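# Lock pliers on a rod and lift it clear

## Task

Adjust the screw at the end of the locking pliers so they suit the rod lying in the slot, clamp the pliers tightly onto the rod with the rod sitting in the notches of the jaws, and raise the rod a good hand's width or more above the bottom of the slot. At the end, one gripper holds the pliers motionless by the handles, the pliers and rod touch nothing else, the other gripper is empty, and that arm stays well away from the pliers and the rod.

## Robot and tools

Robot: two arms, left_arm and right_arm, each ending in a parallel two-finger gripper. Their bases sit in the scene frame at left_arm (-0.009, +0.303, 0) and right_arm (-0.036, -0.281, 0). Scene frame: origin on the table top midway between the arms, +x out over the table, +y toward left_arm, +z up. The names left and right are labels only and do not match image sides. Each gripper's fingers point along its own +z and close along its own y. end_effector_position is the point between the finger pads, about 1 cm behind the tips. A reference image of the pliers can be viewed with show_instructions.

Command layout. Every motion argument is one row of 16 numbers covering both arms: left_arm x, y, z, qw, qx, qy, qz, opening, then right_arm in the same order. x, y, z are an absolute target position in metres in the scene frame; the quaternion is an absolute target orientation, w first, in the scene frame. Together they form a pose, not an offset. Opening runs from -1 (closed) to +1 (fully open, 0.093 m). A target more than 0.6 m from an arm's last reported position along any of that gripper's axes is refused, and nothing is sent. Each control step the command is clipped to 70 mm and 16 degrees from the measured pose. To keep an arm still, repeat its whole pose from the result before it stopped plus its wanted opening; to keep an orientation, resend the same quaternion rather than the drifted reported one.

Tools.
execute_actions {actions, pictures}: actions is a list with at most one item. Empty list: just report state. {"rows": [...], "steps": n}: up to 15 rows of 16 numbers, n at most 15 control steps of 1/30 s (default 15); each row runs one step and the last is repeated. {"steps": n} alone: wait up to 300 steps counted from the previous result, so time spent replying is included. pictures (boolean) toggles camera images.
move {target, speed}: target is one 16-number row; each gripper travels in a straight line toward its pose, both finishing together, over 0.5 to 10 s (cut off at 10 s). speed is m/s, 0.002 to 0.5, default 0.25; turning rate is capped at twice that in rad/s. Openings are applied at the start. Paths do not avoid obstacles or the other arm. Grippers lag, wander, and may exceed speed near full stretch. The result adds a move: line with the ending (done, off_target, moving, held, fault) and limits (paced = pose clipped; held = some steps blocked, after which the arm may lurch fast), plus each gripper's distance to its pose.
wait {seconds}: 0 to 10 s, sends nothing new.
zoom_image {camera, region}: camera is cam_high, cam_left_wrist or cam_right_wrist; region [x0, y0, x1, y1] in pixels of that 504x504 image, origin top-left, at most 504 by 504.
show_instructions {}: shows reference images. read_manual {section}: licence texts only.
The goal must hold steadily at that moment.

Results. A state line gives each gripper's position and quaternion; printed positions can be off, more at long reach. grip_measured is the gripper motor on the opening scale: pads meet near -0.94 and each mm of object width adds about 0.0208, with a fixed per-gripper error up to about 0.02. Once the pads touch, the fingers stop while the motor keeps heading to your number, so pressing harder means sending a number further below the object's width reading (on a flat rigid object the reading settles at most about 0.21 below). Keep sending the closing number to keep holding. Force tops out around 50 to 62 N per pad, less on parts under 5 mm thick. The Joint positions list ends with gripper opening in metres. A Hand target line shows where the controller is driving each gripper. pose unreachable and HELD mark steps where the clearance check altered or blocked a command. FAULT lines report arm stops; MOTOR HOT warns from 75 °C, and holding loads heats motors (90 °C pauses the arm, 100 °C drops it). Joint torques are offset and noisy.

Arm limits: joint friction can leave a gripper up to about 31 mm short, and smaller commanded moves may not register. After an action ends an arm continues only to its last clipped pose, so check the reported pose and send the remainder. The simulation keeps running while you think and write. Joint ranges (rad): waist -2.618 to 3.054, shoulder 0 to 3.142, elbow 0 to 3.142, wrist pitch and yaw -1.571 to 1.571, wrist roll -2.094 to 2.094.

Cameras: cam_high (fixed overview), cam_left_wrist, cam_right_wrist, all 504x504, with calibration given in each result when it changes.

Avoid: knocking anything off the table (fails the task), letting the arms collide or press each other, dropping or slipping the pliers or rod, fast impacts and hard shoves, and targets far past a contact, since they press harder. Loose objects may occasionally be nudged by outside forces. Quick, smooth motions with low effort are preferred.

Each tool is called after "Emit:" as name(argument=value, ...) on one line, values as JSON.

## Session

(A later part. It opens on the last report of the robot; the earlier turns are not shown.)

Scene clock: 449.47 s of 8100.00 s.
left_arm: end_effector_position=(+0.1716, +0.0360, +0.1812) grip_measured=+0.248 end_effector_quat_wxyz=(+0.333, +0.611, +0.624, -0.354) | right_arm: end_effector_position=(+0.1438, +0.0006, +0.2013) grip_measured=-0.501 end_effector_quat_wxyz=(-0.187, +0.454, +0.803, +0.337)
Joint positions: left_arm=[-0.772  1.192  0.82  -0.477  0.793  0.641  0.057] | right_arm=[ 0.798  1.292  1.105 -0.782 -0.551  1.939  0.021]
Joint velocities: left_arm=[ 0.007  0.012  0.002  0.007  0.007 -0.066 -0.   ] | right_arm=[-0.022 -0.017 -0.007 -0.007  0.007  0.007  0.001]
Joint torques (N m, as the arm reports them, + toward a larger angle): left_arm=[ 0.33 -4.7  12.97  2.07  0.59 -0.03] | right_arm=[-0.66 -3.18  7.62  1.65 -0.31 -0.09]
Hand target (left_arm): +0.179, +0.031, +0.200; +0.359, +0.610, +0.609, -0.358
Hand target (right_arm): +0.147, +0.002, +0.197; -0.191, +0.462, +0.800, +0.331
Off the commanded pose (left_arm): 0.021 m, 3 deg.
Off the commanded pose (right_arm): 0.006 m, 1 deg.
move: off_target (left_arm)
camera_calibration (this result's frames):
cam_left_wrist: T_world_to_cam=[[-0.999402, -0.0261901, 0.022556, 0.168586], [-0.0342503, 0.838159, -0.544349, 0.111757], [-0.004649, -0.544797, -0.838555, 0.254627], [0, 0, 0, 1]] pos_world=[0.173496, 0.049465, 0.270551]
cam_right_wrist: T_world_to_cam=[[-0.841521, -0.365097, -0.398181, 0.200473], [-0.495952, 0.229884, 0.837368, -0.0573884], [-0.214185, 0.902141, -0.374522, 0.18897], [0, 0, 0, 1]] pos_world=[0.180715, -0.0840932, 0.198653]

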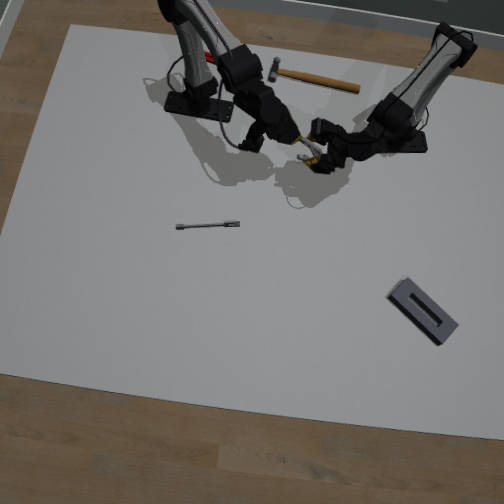

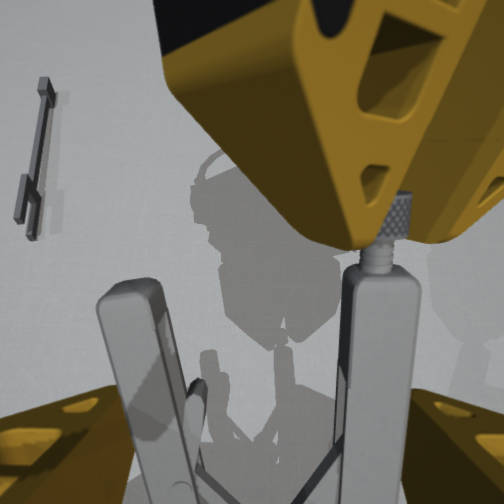

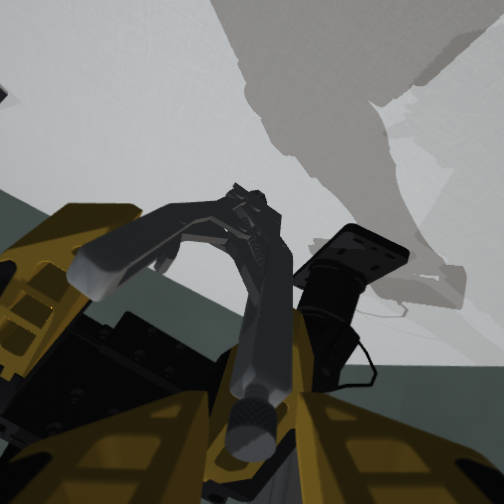

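Emit:
execute_actions(actions=[{"rows":[[0.174,0.034,0.188,0.34,0.611,0.62,-0.354,0.2,0.147,0.003,0.195,-0.1913,0.4619,0.8001,0.3314,-0.88]],"steps":12}], pictures=false)

Emit:
move(target=[0.174,0.034,0.188,0.34,0.611,0.62,-0.354,0.2,0.147,0.003,0.195,0.1767,-0.4266,0.8195,0.3394,-0.88], speed=0.4)

Emit:
move(target=[0.174,0.034,0.188,0.34,0.611,0.62,-0.354,0.17,0.148,0.003,0.195,0.3812,-0.9204,0.0805,0.0333,-0.88], speed=0.4)

Emit:
execute_actions(actions=[{"rows":[[0.174,0.034,0.188,0.34,0.611,0.62,-0.354,0.17,0.148,0.003,0.195,0.3812,-0.9204,0.0805,0.0333,-0.5]],"steps":10}], pictures=false)

Emit:
move(target=[0.174,0.034,0.188,0.34,0.611,0.62,-0.354,0.17,0.149,0.003,0.195,0.1767,-0.4266,0.8195,0.3394,-0.5], speed=0.5)

Scene clock: 455.33 s of 8100.00 s.
left_arm: end_effector_position=(+0.1716, +0.0362, +0.1809) grip_measured=+0.211 end_effector_quat_wxyz=(+0.333, +0.611, +0.625, -0.354) | right_arm: end_effector_position=(+0.1438, +0.0006, +0.2013) grip_measured=-0.864 end_effector_quat_wxyz=(-0.188, +0.456, +0.802, +0.337)
Joint positions: left_arm=[-0.772  1.192  0.82  -0.478  0.792  0.641  0.055] | right_arm=[ 0.798  1.292  1.105 -0.782 -0.551  1.944  0.004]
Joint velocities: left_arm=[-0.002  0.002 -0.012 -0.081 -0.022 -0.037 -0.001] | right_arm=[ 0.012 -0.007 -0.002 -0.037  0.007 -0.007  0.001]
Joint torques (N m, as the arm reports them, + toward a larger angle): left_arm=[-0.32 -4.54 11.29  1.75  0.33 -0.02] | right_arm=[-0.37 -2.96  7.16  1.77 -0.28 -0.06]
Hand target (left_arm): +0.174, +0.034, +0.188; +0.340, +0.611, +0.621, -0.354
Hand target (right_arm): +0.147, +0.003, +0.195; -0.191, +0.462, +0.800, +0.331
Off the commanded pose (left_arm): 0.008 m, 1 deg.
Off the commanded pose (right_arm): 0.007 m, 1 deg.
Steps of this call (steps 1 to 164: nothing new was sent; steps 165 to 176: all 12 steps of this action). Readings (end_effector_position):
165: left_arm (+0.1716, +0.0361, +0.1810) | right_arm (+0.1438, +0.0006, +0.2013)
166: left_arm (+0.1716, +0.0362, +0.1809) | right_arm (+0.1438, +0.0006, +0.2013)
168: left_arm (+0.1716, +0.0362, +0.1809) | right_arm (+0.1438, +0.0006, +0.2013)
172: left_arm (+0.1716, +0.0362, +0.1809) | right_arm (+0.1438, +0.0006, +0.2013)
176: the state above

Scene clock: 458.73 s of 8100.00 s.
left_arm: end_effector_position=(+0.1717, +0.0362, +0.1810) grip_measured=+0.205 end_effector_quat_wxyz=(+0.335, +0.615, +0.621, -0.352) | right_arm: end_effector_position=(+0.1442, +0.0031, +0.2039) grip_measured=-0.865 end_effector_quat_wxyz=(+0.183, -0.423, +0.816, +0.348)
Joint positions: left_arm=[-0.772  1.192  0.82  -0.478  0.792  0.653  0.055] | right_arm=[ 0.798  1.292  1.105 -0.768 -0.562 -0.037  0.004]
Joint velocities: left_arm=[-0.002 -0.007 -0.017 -0.051 -0.022 -0.007 -0.   ] | right_arm=[-0.002 -0.007 -0.012 -0.037 -0.007  0.007 -0.001]
Joint torques (N m, as the arm reports them, + toward a larger angle): left_arm=[-0.22 -4.38 11.38  1.74  0.36 -0.13] | right_arm=[-0.4  -3.14  7.21  1.7  -0.23 -0.27]
Hand target (left_arm): +0.174, +0.034, +0.188; +0.340, +0.611, +0.620, -0.354
Hand target (right_arm): +0.147, +0.003, +0.195; +0.177, -0.427, +0.819, +0.339
Off the commanded pose (left_arm): 0.008 m, 1 deg.
Off the commanded pose (right_arm): 0.009 m, 1 deg.
move: done
camera_calibration (this result's frames):
cam_left_wrist: T_world_to_cam=[[-0.99971, -0.0207816, 0.0121513, 0.170445], [-0.0240481, 0.838958, -0.543665, 0.109609], [0.00110381, -0.5438, -0.839214, 0.253605], [0, 0, 0, 1]] pos_world=[0.172751, 0.0494951, 0.270348]
cam_right_wrist: T_world_to_cam=[[0.832731, -0.373708, -0.408535, -0.0365], [-0.496846, -0.829986, -0.253509, 0.165912], [-0.24434, 0.414084, -0.876831, 0.296044], [0, 0, 0, 1]] pos_world=[0.185163, 0.00147736, 0.286729]

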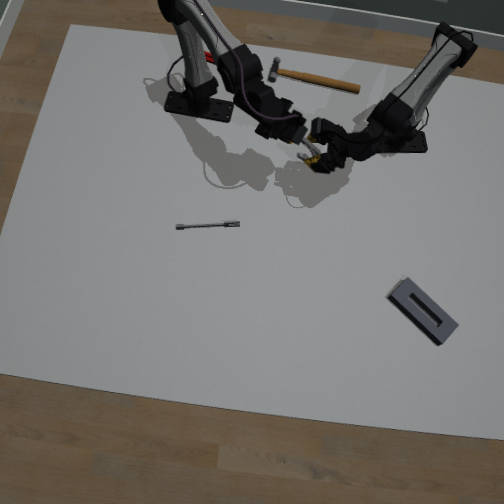

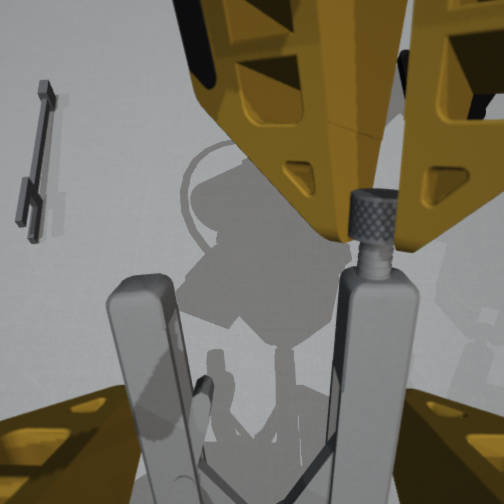

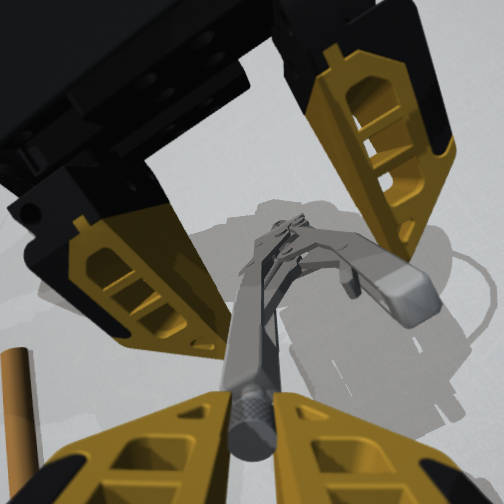

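Scene clock: 461.93 s of 8100.00 s.
left_arm: end_effector_position=(+0.1725, +0.0373, +0.1791) grip_measured=+0.174 end_effector_quat_wxyz=(+0.334, +0.616, +0.624, -0.346) | right_arm: end_effector_position=(+0.1438, +0.0001, +0.1978) grip_measured=-0.866 end_effector_quat_wxyz=(-0.379, +0.921, -0.086, -0.036)
Joint positions: left_arm=[-0.772  1.192  0.82  -0.484  0.78   0.657  0.054] | right_arm=[ 0.798  1.3    1.105 -0.788 -0.549 -2.049  0.004]
Joint velocities: left_arm=[ 0.007 -0.002 -0.007 -0.022  0.007 -0.007 -0.   ] | right_arm=[ 0.007 -0.002 -0.012 -0.051 -0.007 -0.037 -0.   ]
Joint torques (N m, as the arm reports them, + toward a larger angle): left_arm=[-0.29 -4.48 11.26  1.82  0.52 -0.17] | right_arm=[-0.61 -3.52  7.31  1.76 -0.39 -0.2 ]
Hand target (left_arm): +0.174, +0.034, +0.188; +0.340, +0.612, +0.620, -0.354
Hand target (right_arm): +0.148, +0.003, +0.195; -0.381, +0.920, -0.080, -0.033
Off the commanded pose (left_arm): 0.010 m, 1 deg.
Off the commanded pose (right_arm): 0.006 m, 1 deg.
move: done
camera_calibration (this result's frames):
cam_left_wrist: T_world_to_cam=[[-0.999613, -0.0264311, 0.00870622, 0.172078], [-0.0269911, 0.844727, -0.534517, 0.106272], [0.0067735, -0.534545, -0.845113, 0.252394], [0, 0, 0, 1]] pos_world=[0.173171, 0.0496937, 0.268607]
cam_right_wrist: T_world_to_cam=[[0.160605, 0.711944, 0.683624, -0.159304], [0.893447, -0.399218, 0.205858, -0.129193], [0.419474, 0.57772, -0.700201, 0.161409], [0, 0, 0, 1]] pos_world=[0.0733051, -0.0314097, 0.248518]

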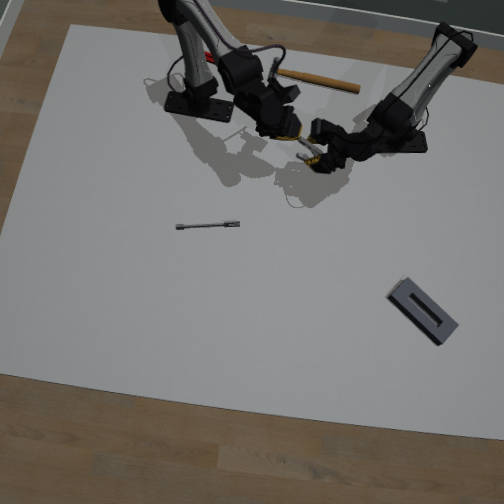

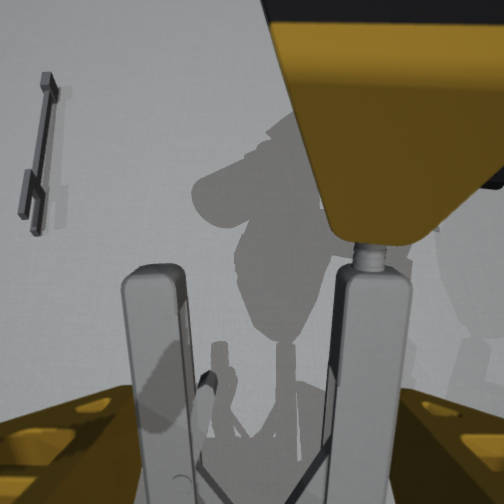

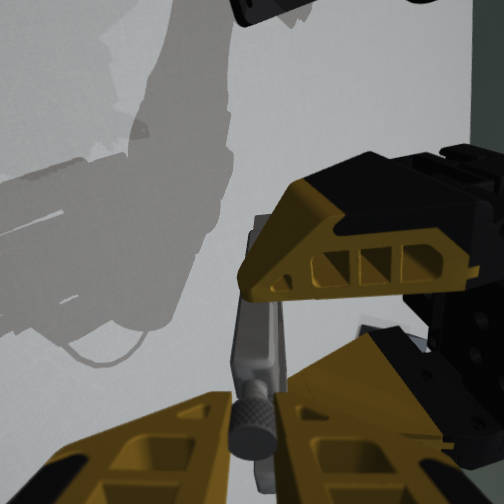

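Scene clock: 462.27 s of 8100.00 s.
left_arm: end_effector_position=(+0.1722, +0.0376, +0.1787) grip_measured=+0.174 end_effector_quat_wxyz=(+0.331, +0.613, +0.627, -0.348) | right_arm: end_effector_position=(+0.1443, +0.0013, +0.1989) grip_measured=-0.502 end_effector_quat_wxyz=(-0.382, +0.920, -0.082, -0.034)
Joint positions: left_arm=[-0.772  1.192  0.82  -0.486  0.78   0.649  0.054] | right_arm=[ 0.798  1.3    1.105 -0.781 -0.553 -2.054  0.021]
Joint velocities: left_arm=[ 0.007 -0.012 -0.007 -0.022 -0.007 -0.037  0.   ] | right_arm=[-0.002 -0.007 -0.017 -0.007 -0.081 -0.022 -0.   ]
Joint torques (N m, as the arm reports them, + toward a larger angle): left_arm=[-0.25 -4.55 11.17  1.83  0.51 -0.04] | right_arm=[-0.61 -3.43  7.41  1.72 -0.36 -0.18]
Hand target (left_arm): +0.174, +0.034, +0.188; +0.340, +0.612, +0.620, -0.354
Hand target (right_arm): +0.148, +0.003, +0.195; -0.381, +0.920, -0.081, -0.033
Off the commanded pose (left_arm): 0.010 m, 1 deg.
Off the commanded pose (right_arm): 0.006 m, 0 deg.
Steps of this call (steps 1 to 10: all 10 steps of this action). Readings (end_effector_position):
1: left_arm (+0.1725, +0.0374, +0.1790) | right_arm (+0.1439, +0.0002, +0.1978)
2: left_arm (+0.1724, +0.0375, +0.1789) | right_arm (+0.1439, +0.0002, +0.1979)
4: left_arm (+0.1723, +0.0375, +0.1788) | right_arm (+0.1442, +0.0011, +0.1988)
8: left_arm (+0.1722, +0.0376, +0.1787) | right_arm (+0.1443, +0.0013, +0.1989)
10: the state above

Scene clock: 465.27 s of 8100.00 s.
left_arm: end_effector_position=(+0.1723, +0.0385, +0.1772) grip_measured=+0.174 end_effector_quat_wxyz=(+0.329, +0.612, +0.631, -0.345) | right_arm: end_effector_position=(+0.1437, +0.0017, +0.1993) grip_measured=-0.501 end_effector_quat_wxyz=(+0.180, -0.435, +0.814, +0.341)
Joint positions: left_arm=[-0.772  1.192  0.82  -0.494  0.773  0.648  0.054] | right_arm=[ 0.798  1.3    1.105 -0.781 -0.557 -0.07   0.021]
Joint velocities: left_arm=[-0.007 -0.002  0.012  0.066 -0.037  0.037 -0.001] | right_arm=[-0.012 -0.002 -0.027 -0.037 -0.007  0.022 -0.   ]
Joint torques (N m, as the arm reports them, + toward a larger angle): left_arm=[-0.2  -4.54 11.25  1.92  0.62 -0.07] | right_arm=[-0.86 -3.28  7.58  1.8  -0.3  -0.14]
Hand target (left_arm): +0.174, +0.034, +0.188; +0.340, +0.612, +0.620, -0.354
Hand target (right_arm): +0.149, +0.003, +0.195; +0.177, -0.427, +0.819, +0.339
Off the commanded pose (left_arm): 0.012 m, 2 deg.
Off the commanded pose (right_arm): 0.007 m, 1 deg.
move: off_target (left_arm)
camera_calibration (this result's frames):
cam_left_wrist: T_world_to_cam=[[-0.999124, -0.03625, 0.0208872, 0.170049], [-0.0418167, 0.849688, -0.525626, 0.10505], [0.00130633, -0.526039, -0.85046, 0.253029], [0, 0, 0, 1]] pos_world=[0.173962, 0.0500075, 0.266856]
cam_right_wrist: T_world_to_cam=[[0.843992, -0.3642, -0.393746, -0.0430264], [-0.477835, -0.844009, -0.24356, 0.158582], [-0.243621, 0.393709, -0.886365, 0.294346], [0, 0, 0, 1]] pos_world=[0.183799, 0.00228791, 0.282581]

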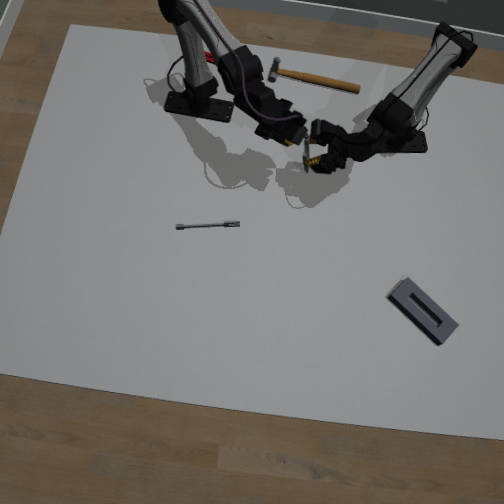

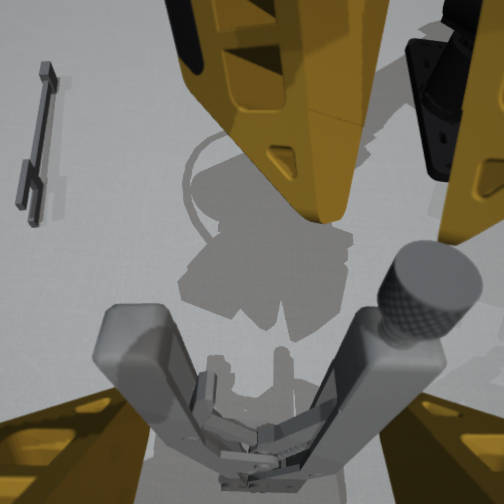

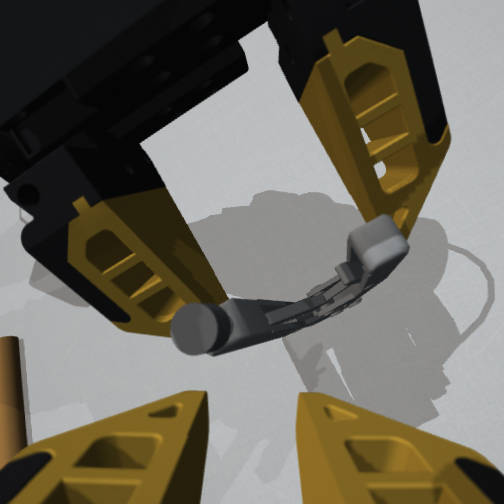

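Emit:
move(target=[0.174,0.034,0.188,0.34,0.611,0.62,-0.354,0.02,0.145,-0.04,0.25,0.1767,-0.4266,0.8195,0.3394,-0.5], speed=0.1)

Scene clock: 469.17 s of 8100.00 s.
left_arm: end_effector_position=(+0.1708, +0.0372, +0.1793) grip_measured=+0.021 end_effector_quat_wxyz=(+0.330, +0.612, +0.626, -0.352) | right_arm: end_effector_position=(+0.1466, -0.0377, +0.2394) grip_measured=-0.501 end_effector_quat_wxyz=(+0.164, -0.424, +0.825, +0.336)
Joint positions: left_arm=[-0.772  1.192  0.82  -0.488  0.789  0.646  0.046] | right_arm=[ 0.663  1.281  1.279 -1.083 -0.62  -0.191  0.021]
Joint velocities: left_arm=[-0.007 -0.002 -0.012 -0.095  0.022  0.007 -0.   ] | right_arm=[ 0.002 -0.012  0.002 -0.051 -0.007 -0.037 -0.   ]
Joint torques (N m, as the arm reports them, + toward a larger angle): left_arm=[-0.29 -4.6  11.25  1.89  0.42 -0.09] | right_arm=[-0.89 -5.88  8.69  1.28 -0.47 -0.17]
Hand target (left_arm): +0.174, +0.034, +0.188; +0.340, +0.611, +0.620, -0.354
Hand target (right_arm): +0.146, -0.040, +0.250; +0.176, -0.426, +0.819, +0.340
Off the commanded pose (left_arm): 0.010 m, 1 deg.
Off the commanded pose (right_arm): 0.011 m, 2 deg.
move: off_target (right_arm)
camera_calibration (this result's frames):
cam_left_wrist: T_world_to_cam=[[-0.99934, -0.0263743, 0.0249957, 0.167444], [-0.0356714, 0.843123, -0.536536, 0.108387], [-0.00692365, -0.537073, -0.843507, 0.254697], [0, 0, 0, 1]] pos_world=[0.172963, 0.0498235, 0.268807]
cam_right_wrist: T_world_to_cam=[[0.823983, -0.388364, -0.412584, -0.0375496], [-0.500021, -0.840891, -0.207079, 0.1312], [-0.266516, 0.37693, -0.88707, 0.348961], [0, 0, 0, 1]] pos_world=[0.189546, -0.035792, 0.321229]

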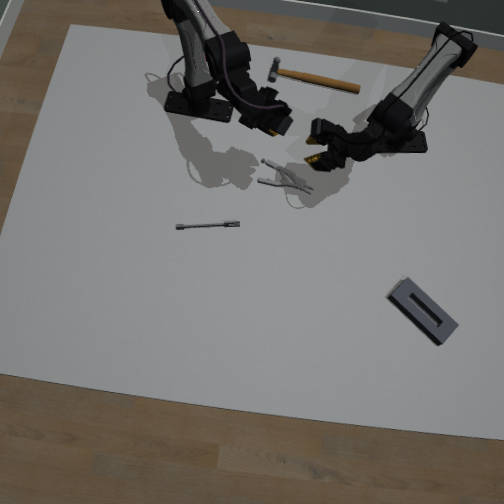

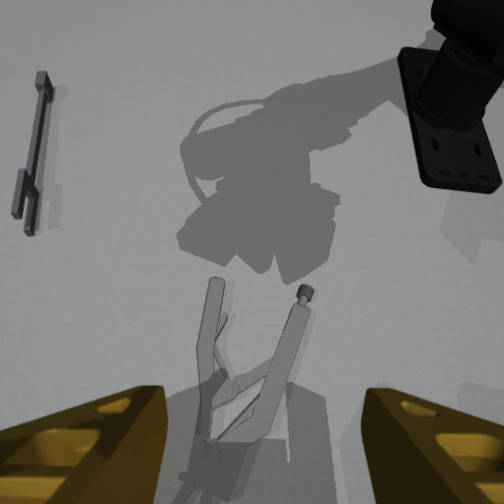

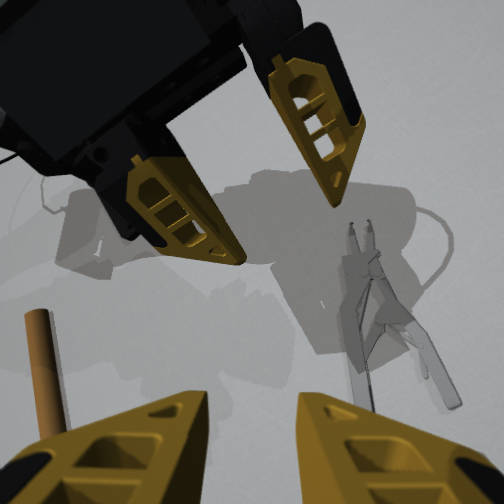

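Emit:
move(target=[0.171,-0.054,0.07,0,0.7826,0.6225,0,1.0,0.12,-0.25,0.2,0.2706,-0.3,0.9,0.1,-0.5], speed=0.2)

Scene clock: 478.87 s of 8100.00 s.
left_arm: end_effector_position=(+0.1718, -0.0544, +0.0670) grip_measured=+1.000 end_effector_quat_wxyz=(-0.002, +0.785, +0.619, -0.016) | right_arm: end_effector_position=(+0.1262, -0.2521, +0.2043) grip_measured=-0.501 end_effector_quat_wxyz=(+0.270, -0.301, +0.909, +0.103)
Joint positions: left_arm=[-1.267  2.088  1.713 -1.195  0.032  0.715  0.093] | right_arm=[-0.259  0.827  1.022 -1.424 -0.487 -0.875  0.021]
Joint velocities: left_arm=[-0.007 -0.002 -0.022 -0.081  0.051 -0.037  0.   ] | right_arm=[ 0.017  0.012 -0.007 -0.037 -0.037 -0.022 -0.001]
Joint torques (N m, as the arm reports them, + toward a larger angle): left_arm=[ -0.64 -11.59  10.45   0.24  -0.11  -0.07] | right_arm=[-0.75 -1.16  5.51  1.04 -0.42 -0.19]
Hand target (left_arm): +0.172, -0.058, +0.067; -0.004, +0.784, +0.620, -0.013
Hand target (right_arm): +0.121, -0.250, +0.202; +0.269, -0.301, +0.908, +0.108
Off the commanded pose (left_arm): 0.003 m, 2 deg.
Off the commanded pose (right_arm): 0.008 m, 0 deg.
move: done
camera_calibration (this result's frames):
cam_left_wrist: T_world_to_cam=[[-0.973309, 0.229467, -0.00383764, 0.1802], [0.208274, 0.890194, 0.405186, 0.0229778], [0.096393, 0.393572, -0.914226, 0.14834], [0, 0, 0, 1]] pos_world=[0.156306, -0.120187, 0.126997]
cam_right_wrist: T_world_to_cam=[[0.625989, -0.779466, -0.0238827, -0.271487], [-0.773591, -0.61682, -0.145225, 0.0118343], [0.0984663, 0.109384, -0.98911, 0.300503], [0, 0, 0, 1]] pos_world=[0.149513, -0.237185, 0.292465]

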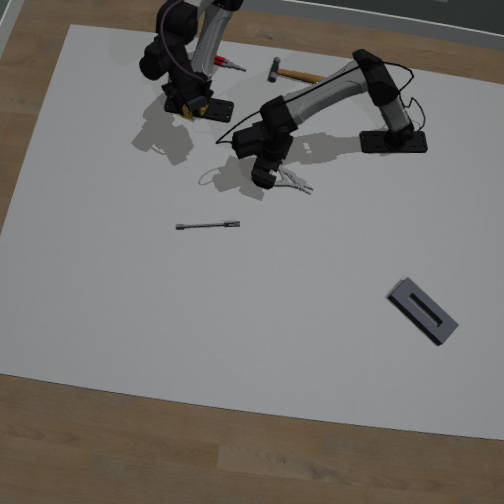

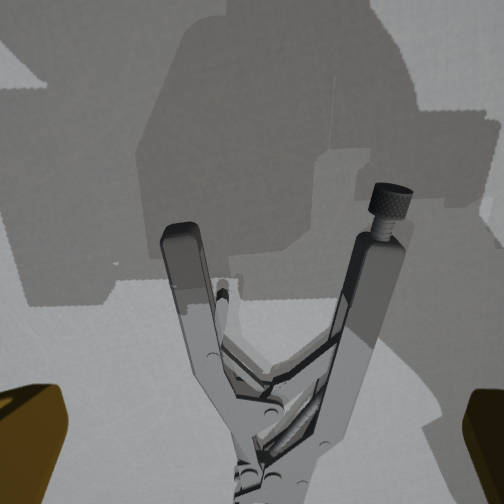

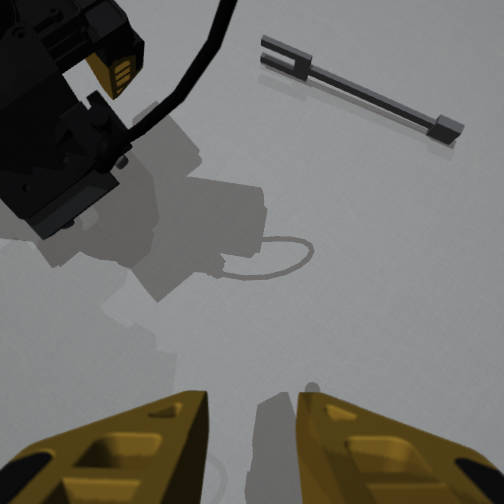

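Emit:
move(target=[0.165,-0.046,0.004,0,0.7826,0.6225,0,1.0,0.126,-0.252,0.204,0.27,-0.301,0.909,0.103,-0.5], speed=0.05)

Scene clock: 483.80 s of 8100.00 s.
left_arm: end_effector_position=(+0.1706, -0.0514, +0.0181) grip_measured=+1.000 end_effector_quat_wxyz=(+0.013, +0.782, +0.623, -0.005) | right_arm: end_effector_position=(+0.1261, -0.2519, +0.2043) grip_measured=-0.501 end_effector_quat_wxyz=(+0.271, -0.302, +0.908, +0.104)
Joint positions: left_arm=[-1.277  2.095  1.525 -0.972  0.004  0.697  0.093] | right_arm=[-0.26   0.827  1.022 -1.425 -0.488 -0.879  0.021]
Joint velocities: left_arm=[ 0.002  0.002  0.002  0.022 -0.051 -0.037  0.   ] | right_arm=[-0.017  0.002 -0.012  0.022  0.125  0.051  0.001]
Joint torques (N m, as the arm reports them, + toward a larger angle): left_arm=[ -0.97 -10.95   5.33   0.53  -0.11  -0.06] | right_arm=[-0.16  0.07  6.35  1.18 -0.33 -0.1 ]
Hand target (left_arm): +0.165, -0.047, +0.004; -0.000, +0.783, +0.623, -0.000
Hand target (right_arm): +0.126, -0.252, +0.204; +0.270, -0.301, +0.909, +0.103
Off the commanded pose (left_arm): 0.016 m, 2 deg.
Off the commanded pose (right_arm): 0.000 m, 0 deg.
move: off_target (left_arm)
camera_calibration (this result's frames):
cam_left_wrist: T_world_to_cam=[[-0.974373, 0.221012, -0.0418533, 0.178629], [0.186054, 0.896429, 0.402242, 0.0444797], [0.126419, 0.384146, -0.914576, 0.0969942], [0, 0, 0, 1]] pos_world=[0.153514, -0.116612, 0.0782932]
cam_right_wrist: T_world_to_cam=[[0.628234, -0.777678, -0.0232046, -0.27126], [-0.771704, -0.61906, -0.145731, 0.0111491], [0.0989671, 0.109461, -0.989052, 0.300468], [0, 0, 0, 1]] pos_world=[0.149282, -0.236941, 0.292509]

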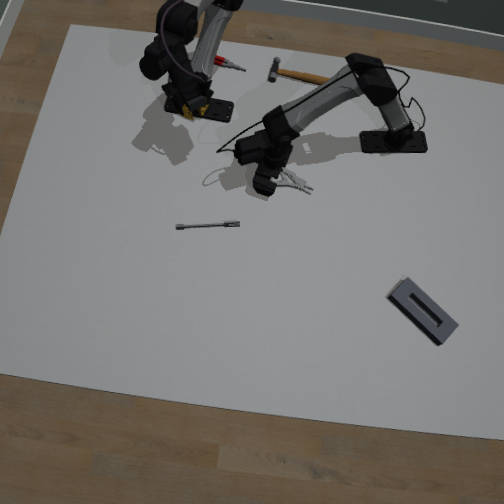

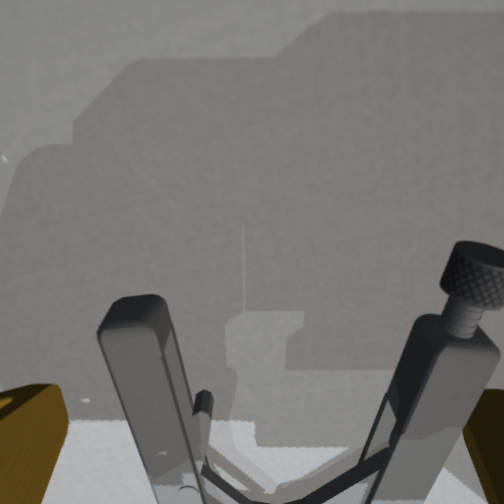

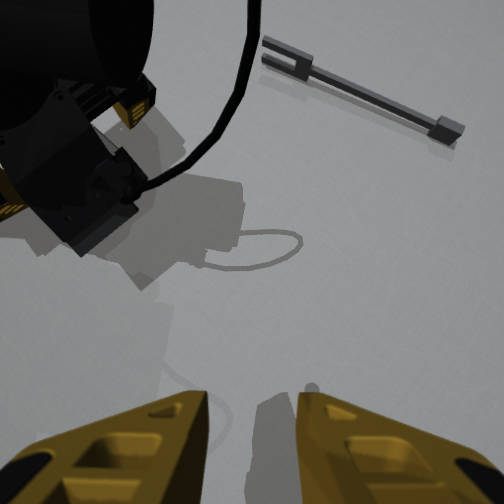

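Emit:
move(target=[0.166,-0.048,0.004,0,0.7826,0.6225,0,0.1,0.126,-0.252,0.204,0.27,-0.301,0.909,0.103,-0.5], speed=0.02)

Emit:
zoom_image(camera="cam_high", region=[270, 155, 330, 215])

Scene clock: 488.10 s of 8100.00 s.
left_arm: end_effector_position=(+0.1710, -0.0529, +0.0182) grip_measured=+0.103 end_effector_quat_wxyz=(+0.016, +0.782, +0.623, -0.007) | right_arm: end_effector_position=(+0.1261, -0.2519, +0.2043) grip_measured=-0.501 end_effector_quat_wxyz=(+0.271, -0.302, +0.908, +0.104)
Joint positions: left_arm=[-1.277  2.095  1.525 -0.966  0.006  0.696  0.05 ] | right_arm=[-0.26   0.827  1.022 -1.425 -0.488 -0.879  0.021]
Joint velocities: left_arm=[ 0.007 -0.007  0.017  0.007  0.007 -0.022 -0.   ] | right_arm=[-0.007 -0.017 -0.002  0.007 -0.081 -0.022 -0.   ]
Joint torques (N m, as the arm reports them, + toward a larger angle): left_arm=[ -0.77 -10.69   5.95   0.53  -0.12  -0.05] | right_arm=[-0.13  0.05  6.39  1.17 -0.33 -0.09]
Hand target (left_arm): +0.166, -0.048, +0.004; -0.000, +0.783, +0.622, -0.000
Hand target (right_arm): +0.126, -0.252, +0.204; +0.270, -0.301, +0.909, +0.103
Off the commanded pose (left_arm): 0.016 m, 2 deg.
Off the commanded pose (right_arm): 0.000 m, 0 deg.
move: off_target (left_arm)
camera_calibration (this result's frames):
cam_left_wrist: T_world_to_cam=[[-0.974398, 0.220427, -0.0442724, 0.179346], [0.185345, 0.899009, 0.396774, 0.0460581], [0.127261, 0.37841, -0.916848, 0.0971462], [0, 0, 0, 1]] pos_world=[0.153854, -0.1177, 0.0787337]
cam_right_wrist: T_world_to_cam=[[0.628234, -0.777678, -0.0232046, -0.27126], [-0.771704, -0.61906, -0.145731, 0.0111491], [0.0989671, 0.109461, -0.989052, 0.300468], [0, 0, 0, 1]] pos_world=[0.149282, -0.236941, 0.292509]

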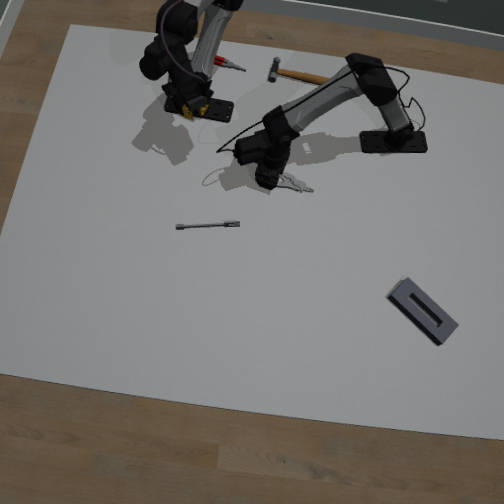

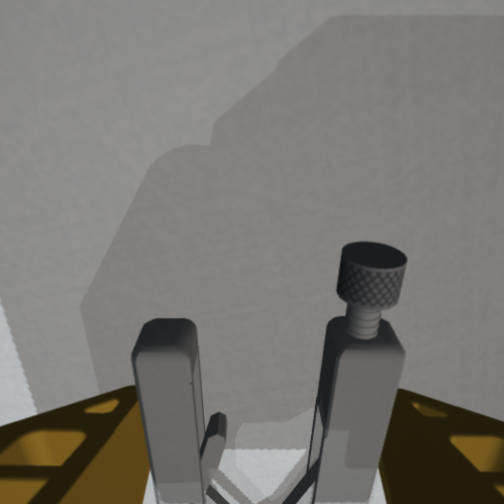

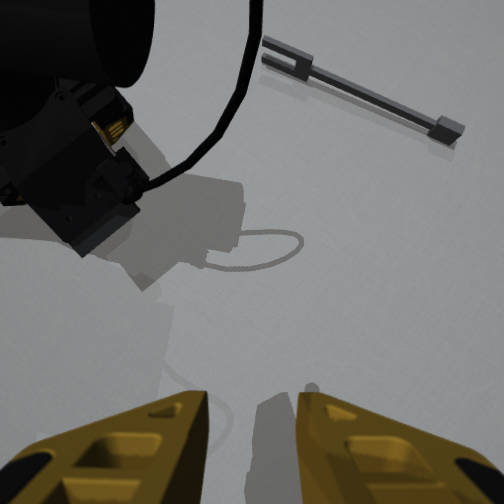

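Region (270, 155, 330, 215) of cam_high's 504x504 image, scaled by 8.400, with more detail than that image has.

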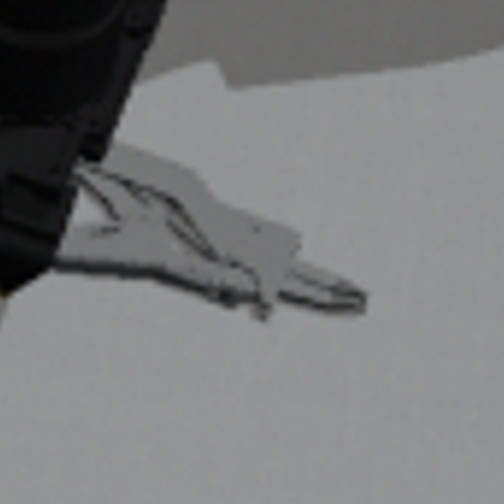

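Emit:
move(target=[0.168,-0.050,0.008,0,0.7826,0.6225,0,-0.18,0.126,-0.252,0.204,0.27,-0.301,0.909,0.103,-0.5], speed=0.02)

Scene clock: 498.00 s of 8100.00 s.
left_arm: end_effector_position=(+0.1710, -0.0528, +0.0177) grip_measured=-0.157 end_effector_quat_wxyz=(+0.016, +0.782, +0.623, -0.006) | right_arm: end_effector_position=(+0.1261, -0.2519, +0.2043) grip_measured=-0.501 end_effector_quat_wxyz=(+0.271, -0.302, +0.908, +0.104)
Joint positions: left_arm=[-1.277  2.096  1.525 -0.966  0.006  0.696  0.038] | right_arm=[-0.26   0.827  1.022 -1.425 -0.488 -0.879  0.021]
Joint velocities: left_arm=[-0.002  0.002  0.002 -0.022 -0.051  0.037 -0.001] | right_arm=[ 0.022  0.017 -0.002 -0.051 -0.037  0.066 -0.   ]
Joint torques (N m, as the arm reports them, + toward a larger angle): left_arm=[ -0.66 -10.34   8.2    0.34  -0.09  -0.04] | right_arm=[-0.11  0.08  6.37  1.17 -0.33 -0.1 ]
Hand target (left_arm): +0.168, -0.050, +0.008; +0.000, +0.783, +0.622, -0.000
Hand target (right_arm): +0.126, -0.252, +0.204; +0.270, -0.301, +0.909, +0.103
Off the commanded pose (left_arm): 0.011 m, 2 deg.
Off the commanded pose (right_arm): 0.000 m, 0 deg.
move: off_target (left_arm)
camera_calibration (this result's frames):
cam_left_wrist: T_world_to_cam=[[-0.974421, 0.220472, -0.0435423, 0.17925], [0.185551, 0.898604, 0.397595, 0.0460806], [0.126786, 0.379346, -0.916527, 0.0968428], [0, 0, 0, 1]] pos_world=[0.153836, -0.117665, 0.0782426]
cam_right_wrist: T_world_to_cam=[[0.628234, -0.777678, -0.0232046, -0.27126], [-0.771704, -0.61906, -0.145731, 0.0111491], [0.0989671, 0.109461, -0.989052, 0.300468], [0, 0, 0, 1]] pos_world=[0.149282, -0.236941, 0.292509]

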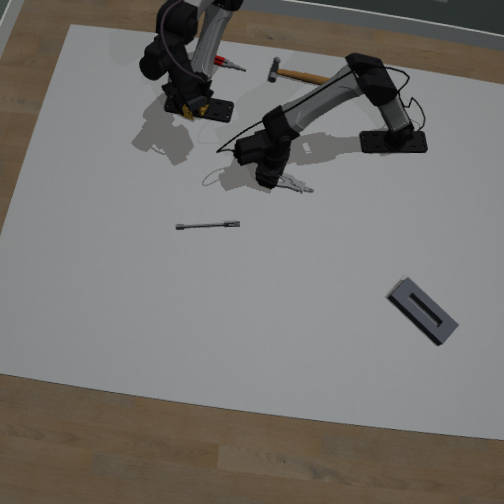

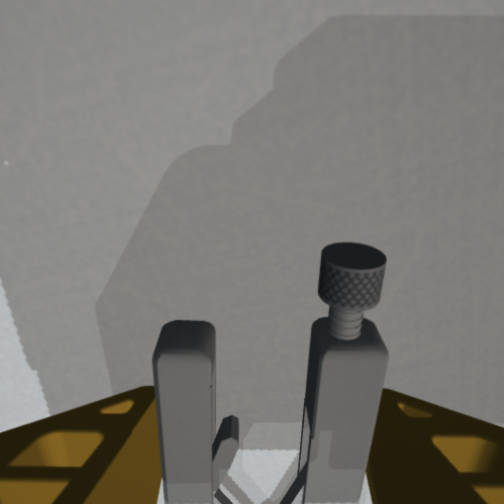

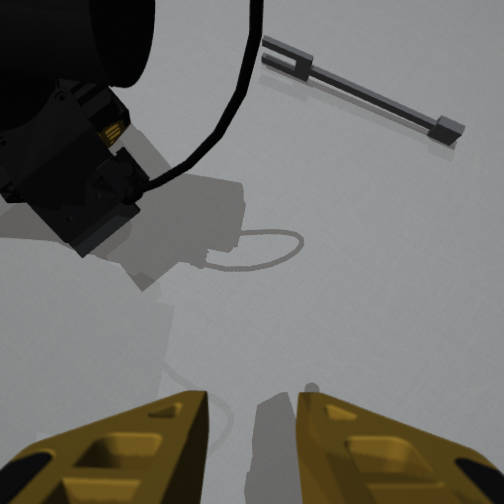

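Emit:
move(target=[0.171,-0.052,0.018,0,0.7826,0.6225,0,0.3,0.126,-0.252,0.204,0.27,-0.301,0.909,0.103,-0.5], speed=0.02)

Emit:
move(target=[0.174,-0.038,0.016,0.1611,0.7559,0.6013,-0.2025,0.3,0.126,-0.252,0.204,0.27,-0.301,0.909,0.103,-0.5], speed=0.08)

Scene clock: 503.17 s of 8100.00 s.
left_arm: end_effector_position=(+0.1691, -0.0489, +0.0190) grip_measured=+0.299 end_effector_quat_wxyz=(+0.002, +0.783, +0.623, -0.003) | right_arm: end_effector_position=(+0.1261, -0.2519, +0.2043) grip_measured=-0.501 end_effector_quat_wxyz=(+0.271, -0.302, +0.908, +0.104)
Joint positions: left_arm=[-1.278  2.103  1.541 -1.003  0.005  0.696  0.06 ] | right_arm=[-0.26   0.827  1.022 -1.425 -0.488 -0.879  0.021]
Joint velocities: left_arm=[-0.007  0.007  0.002  0.007 -0.007  0.051 -0.   ] | right_arm=[-0.022 -0.002  0.002 -0.022 -0.051  0.022 -0.001]
Joint torques (N m, as the arm reports them, + toward a larger angle): left_arm=[ -0.42 -11.11  10.27   0.19  -0.08   0.  ] | right_arm=[-0.08  0.03  6.42  1.19 -0.33 -0.1 ]
Hand target (left_arm): +0.171, -0.052, +0.018; +0.000, +0.783, +0.623, -0.000
Hand target (right_arm): +0.126, -0.252, +0.204; +0.270, -0.301, +0.909, +0.103
Off the commanded pose (left_arm): 0.004 m, 0 deg.
Off the commanded pose (right_arm): 0.000 m, 0 deg.
move: done
camera_calibration (this result's frames):
cam_left_wrist: T_world_to_cam=[[-0.974735, 0.221705, -0.0271792, 0.176432], [0.190382, 0.888269, 0.418011, 0.0407224], [0.116817, 0.402275, -0.908035, 0.0993745], [0, 0, 0, 1]] pos_world=[0.152613, -0.115264, 0.0780084]
cam_right_wrist: T_world_to_cam=[[0.628234, -0.777678, -0.0232046, -0.27126], [-0.771704, -0.61906, -0.145731, 0.0111491], [0.0989671, 0.109461, -0.989052, 0.300468], [0, 0, 0, 1]] pos_world=[0.149282, -0.236941, 0.292509]

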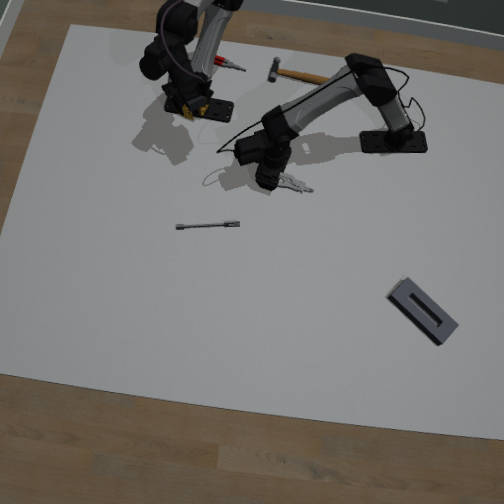

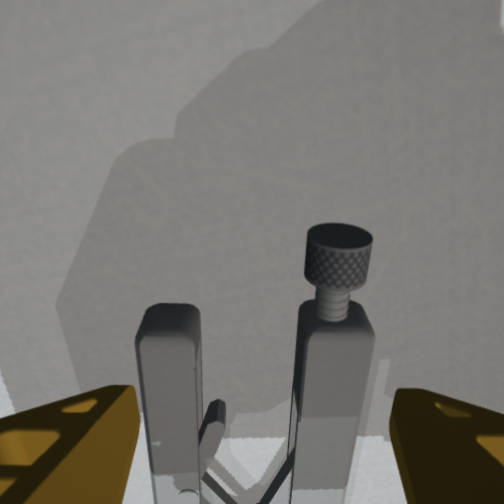

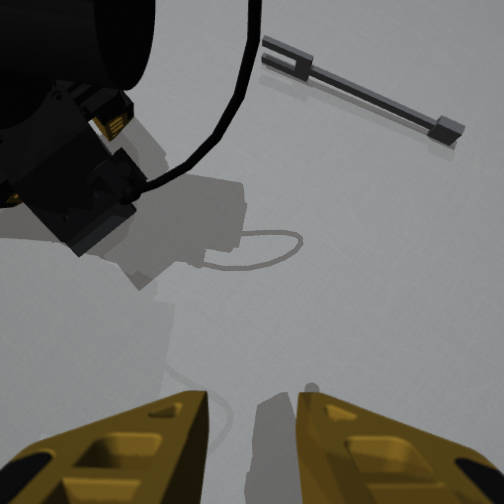

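Scene clock: 506.67 s of 8100.00 s.
left_arm: end_effector_position=(+0.1732, -0.0420, +0.0220) grip_measured=+0.299 end_effector_quat_wxyz=(+0.159, +0.758, +0.601, -0.200) | right_arm: end_effector_position=(+0.1261, -0.2519, +0.2043) grip_measured=-0.501 end_effector_quat_wxyz=(+0.271, -0.302, +0.908, +0.104)
Joint positions: left_arm=[-1.098  1.841  1.06  -0.441  0.389  0.81   0.06 ] | right_arm=[-0.26   0.827  1.022 -1.425 -0.488 -0.879  0.021]
Joint velocities: left_arm=[ 0.017  0.007 -0.022  0.037 -0.037 -0.007 -0.001] | right_arm=[-0.007 -0.007 -0.022 -0.037 -0.051 -0.095 -0.001]
Joint torques (N m, as the arm reports them, + toward a larger angle): left_arm=[  0.42 -10.97   5.04   1.45   0.19   0.14] | right_arm=[-0.15  0.09  6.41  1.18 -0.34 -0.09]
Hand target (left_arm): +0.175, -0.037, +0.018; +0.164, +0.757, +0.601, -0.197
Hand target (right_arm): +0.126, -0.252, +0.204; +0.270, -0.301, +0.909, +0.103
Off the commanded pose (left_arm): 0.007 m, 0 deg.
Off the commanded pose (right_arm): 0.000 m, 0 deg.
move: done
camera_calibration (this result's frames):
cam_left_wrist: T_world_to_cam=[[-0.97696, 0.212153, -0.0232394, 0.178868], [0.213331, 0.973919, -0.0772736, 0.0430963], [0.00623947, -0.080451, -0.996739, 0.0996835], [0, 0, 0, 1]] pos_world=[0.164931, -0.0719, 0.106845]
cam_right_wrist: T_world_to_cam=[[0.628234, -0.777678, -0.0232046, -0.27126], [-0.771704, -0.61906, -0.145731, 0.0111491], [0.0989671, 0.109461, -0.989052, 0.300468], [0, 0, 0, 1]] pos_world=[0.149282, -0.236941, 0.292509]

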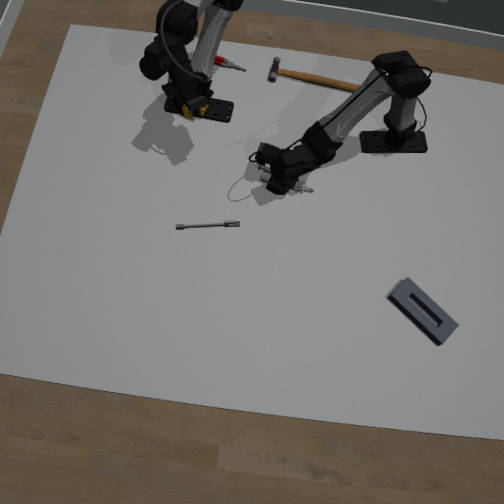

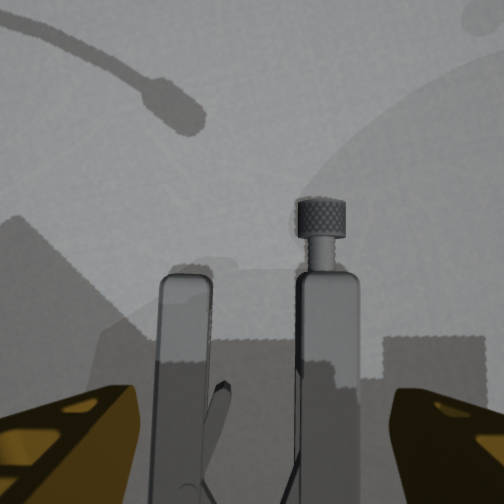

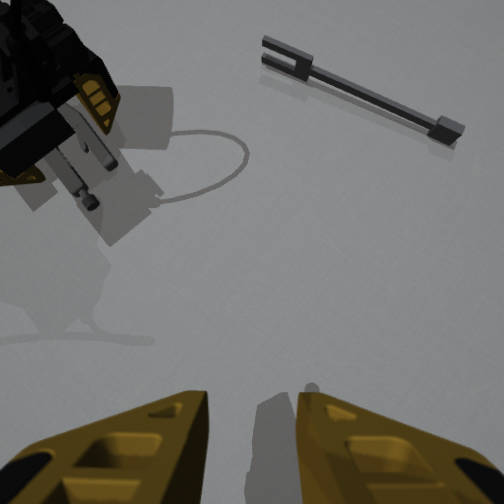

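Stays locked. Lower a bit and grip.

Emit:
move(target=[0.173,-0.040,0.002,0.1611,0.7559,0.6013,-0.2025,0.3,0.126,-0.252,0.204,0.27,-0.301,0.909,0.103,-0.5], speed=0.02)

Emit:
move(target=[0.173,-0.042,0.010,0.1611,0.7559,0.6013,-0.2025,-0.2,0.126,-0.252,0.204,0.27,-0.301,0.909,0.103,-0.5], speed=0.02)

Scene clock: 510.23 s of 8100.00 s.
left_arm: end_effector_position=(+0.1785, -0.0495, +0.0213) grip_measured=+0.299 end_effector_quat_wxyz=(+0.182, +0.757, +0.594, -0.202) | right_arm: end_effector_position=(+0.1261, -0.2519, +0.2043) grip_measured=-0.501 end_effector_quat_wxyz=(+0.271, -0.302, +0.908, +0.104)
Joint positions: left_arm=[-1.097  1.848  1.046 -0.373  0.394  0.81   0.06 ] | right_arm=[-0.26   0.827  1.022 -1.425 -0.488 -0.879  0.021]
Joint velocities: left_arm=[ 0.012 -0.007  0.002  0.066  0.007 -0.037 -0.   ] | right_arm=[-0.022  0.007 -0.002  0.037 -0.007  0.007 -0.   ]
Joint torques (N m, as the arm reports them, + toward a larger angle): left_arm=[ 0.11 -7.94  4.59  1.48  0.23  0.04] | right_arm=[-0.09  0.06  6.41  1.17 -0.33 -0.1 ]
Hand target (left_arm): +0.173, -0.040, +0.003; +0.161, +0.756, +0.601, -0.202
Hand target (right_arm): +0.126, -0.252, +0.204; +0.270, -0.301, +0.909, +0.103
Off the commanded pose (left_arm): 0.022 m, 3 deg.
Off the commanded pose (right_arm): 0.000 m, 0 deg.
move: off_target (left_arm)
camera_calibration (this result's frames):
cam_left_wrist: T_world_to_cam=[[-0.975754, 0.211263, -0.0572026, 0.186049], [0.21652, 0.969925, -0.111194, 0.0491956], [0.0319909, -0.120884, -0.992151, 0.0917292], [0, 0, 0, 1]] pos_world=[0.167951, -0.0759327, 0.107122]
cam_right_wrist: T_world_to_cam=[[0.628234, -0.777678, -0.0232046, -0.27126], [-0.771704, -0.61906, -0.145731, 0.0111491], [0.0989671, 0.109461, -0.989052, 0.300468], [0, 0, 0, 1]] pos_world=[0.149282, -0.236941, 0.292509]

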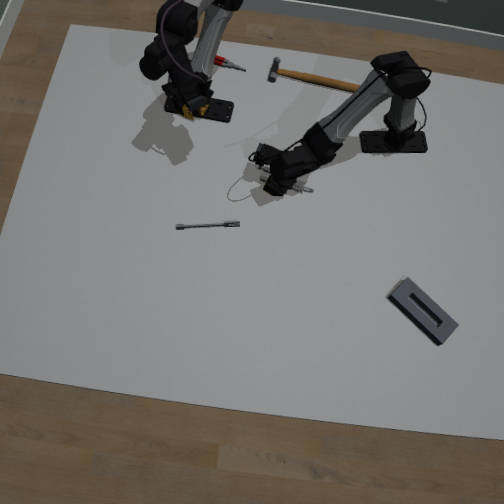

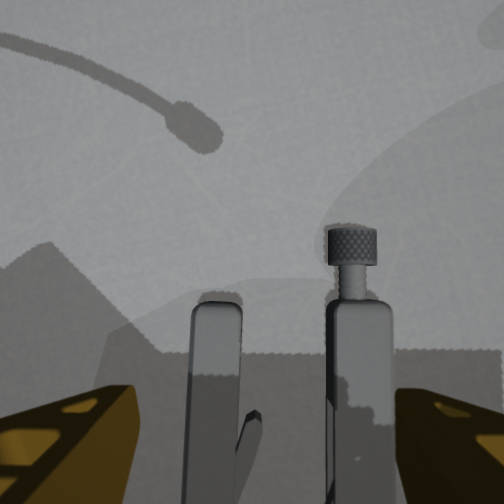

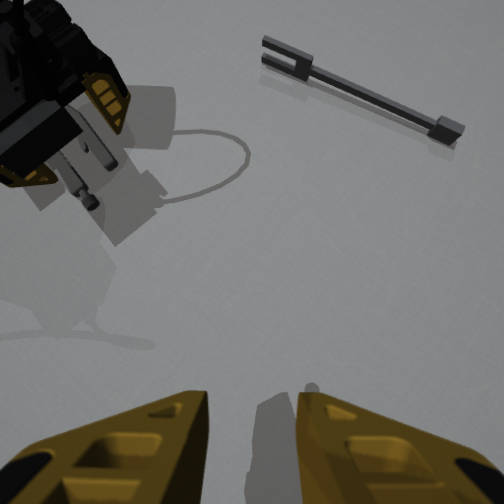

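Scene clock: 511.57 s of 8100.00 s.
left_arm: end_effector_position=(+0.1786, -0.0500, +0.0216) grip_measured=-0.166 end_effector_quat_wxyz=(+0.183, +0.757, +0.594, -0.203) | right_arm: end_effector_position=(+0.1261, -0.2519, +0.2043) grip_measured=-0.501 end_effector_quat_wxyz=(+0.271, -0.302, +0.908, +0.104)
Joint positions: left_arm=[-1.097  1.848  1.046 -0.371  0.395  0.81   0.037] | right_arm=[-0.26   0.827  1.022 -1.425 -0.488 -0.879  0.021]
Joint velocities: left_arm=[ 0.002  0.007 -0.002 -0.095  0.051  0.007 -0.001] | right_arm=[-0.002  0.017  0.002  0.007  0.022  0.051 -0.001]
Joint torques (N m, as the arm reports them, + toward a larger angle): left_arm=[-0.37 -8.91  6.51  1.1   0.21  0.  ] | right_arm=[-0.1   0.07  6.39  1.19 -0.33 -0.08]
Hand target (left_arm): +0.173, -0.042, +0.010; +0.161, +0.756, +0.601, -0.203
Hand target (right_arm): +0.126, -0.252, +0.204; +0.270, -0.301, +0.909, +0.103
Off the commanded pose (left_arm): 0.015 m, 3 deg.
Off the commanded pose (right_arm): 0.000 m, 0 deg.
move: off_target (left_arm)
camera_calibration (this result's frames):
cam_left_wrist: T_world_to_cam=[[-0.975549, 0.211868, -0.0584549, 0.186315], [0.217348, 0.969478, -0.113452, 0.0495317], [0.0326339, -0.123383, -0.991822, 0.0916905], [0, 0, 0, 1]] pos_world=[0.168002, -0.076181, 0.107451]
cam_right_wrist: T_world_to_cam=[[0.628234, -0.777678, -0.0232046, -0.27126], [-0.771704, -0.61906, -0.145731, 0.0111491], [0.0989671, 0.109461, -0.989052, 0.300468], [0, 0, 0, 1]] pos_world=[0.149282, -0.236941, 0.292509]

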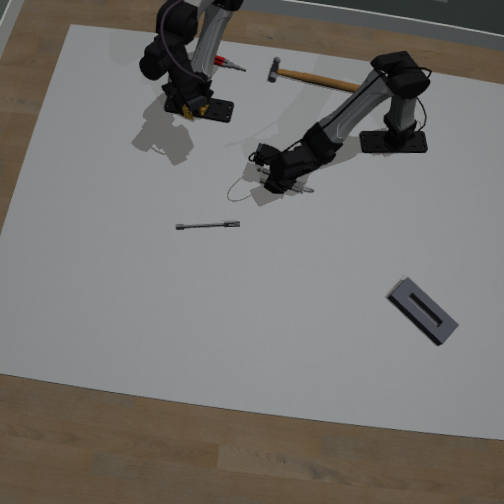

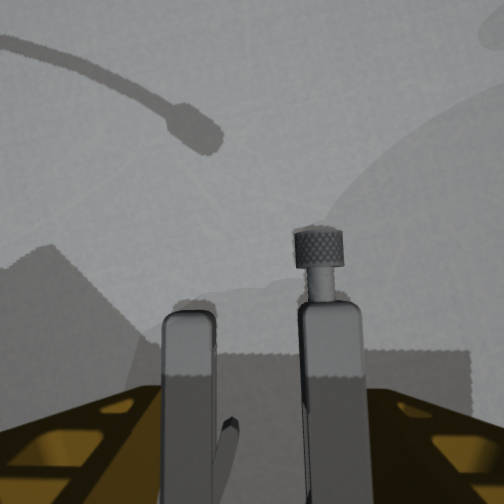

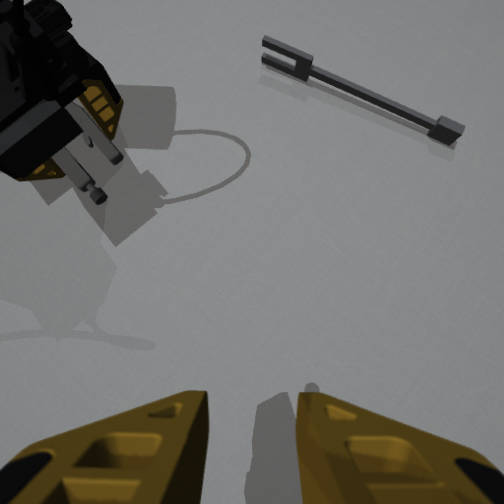

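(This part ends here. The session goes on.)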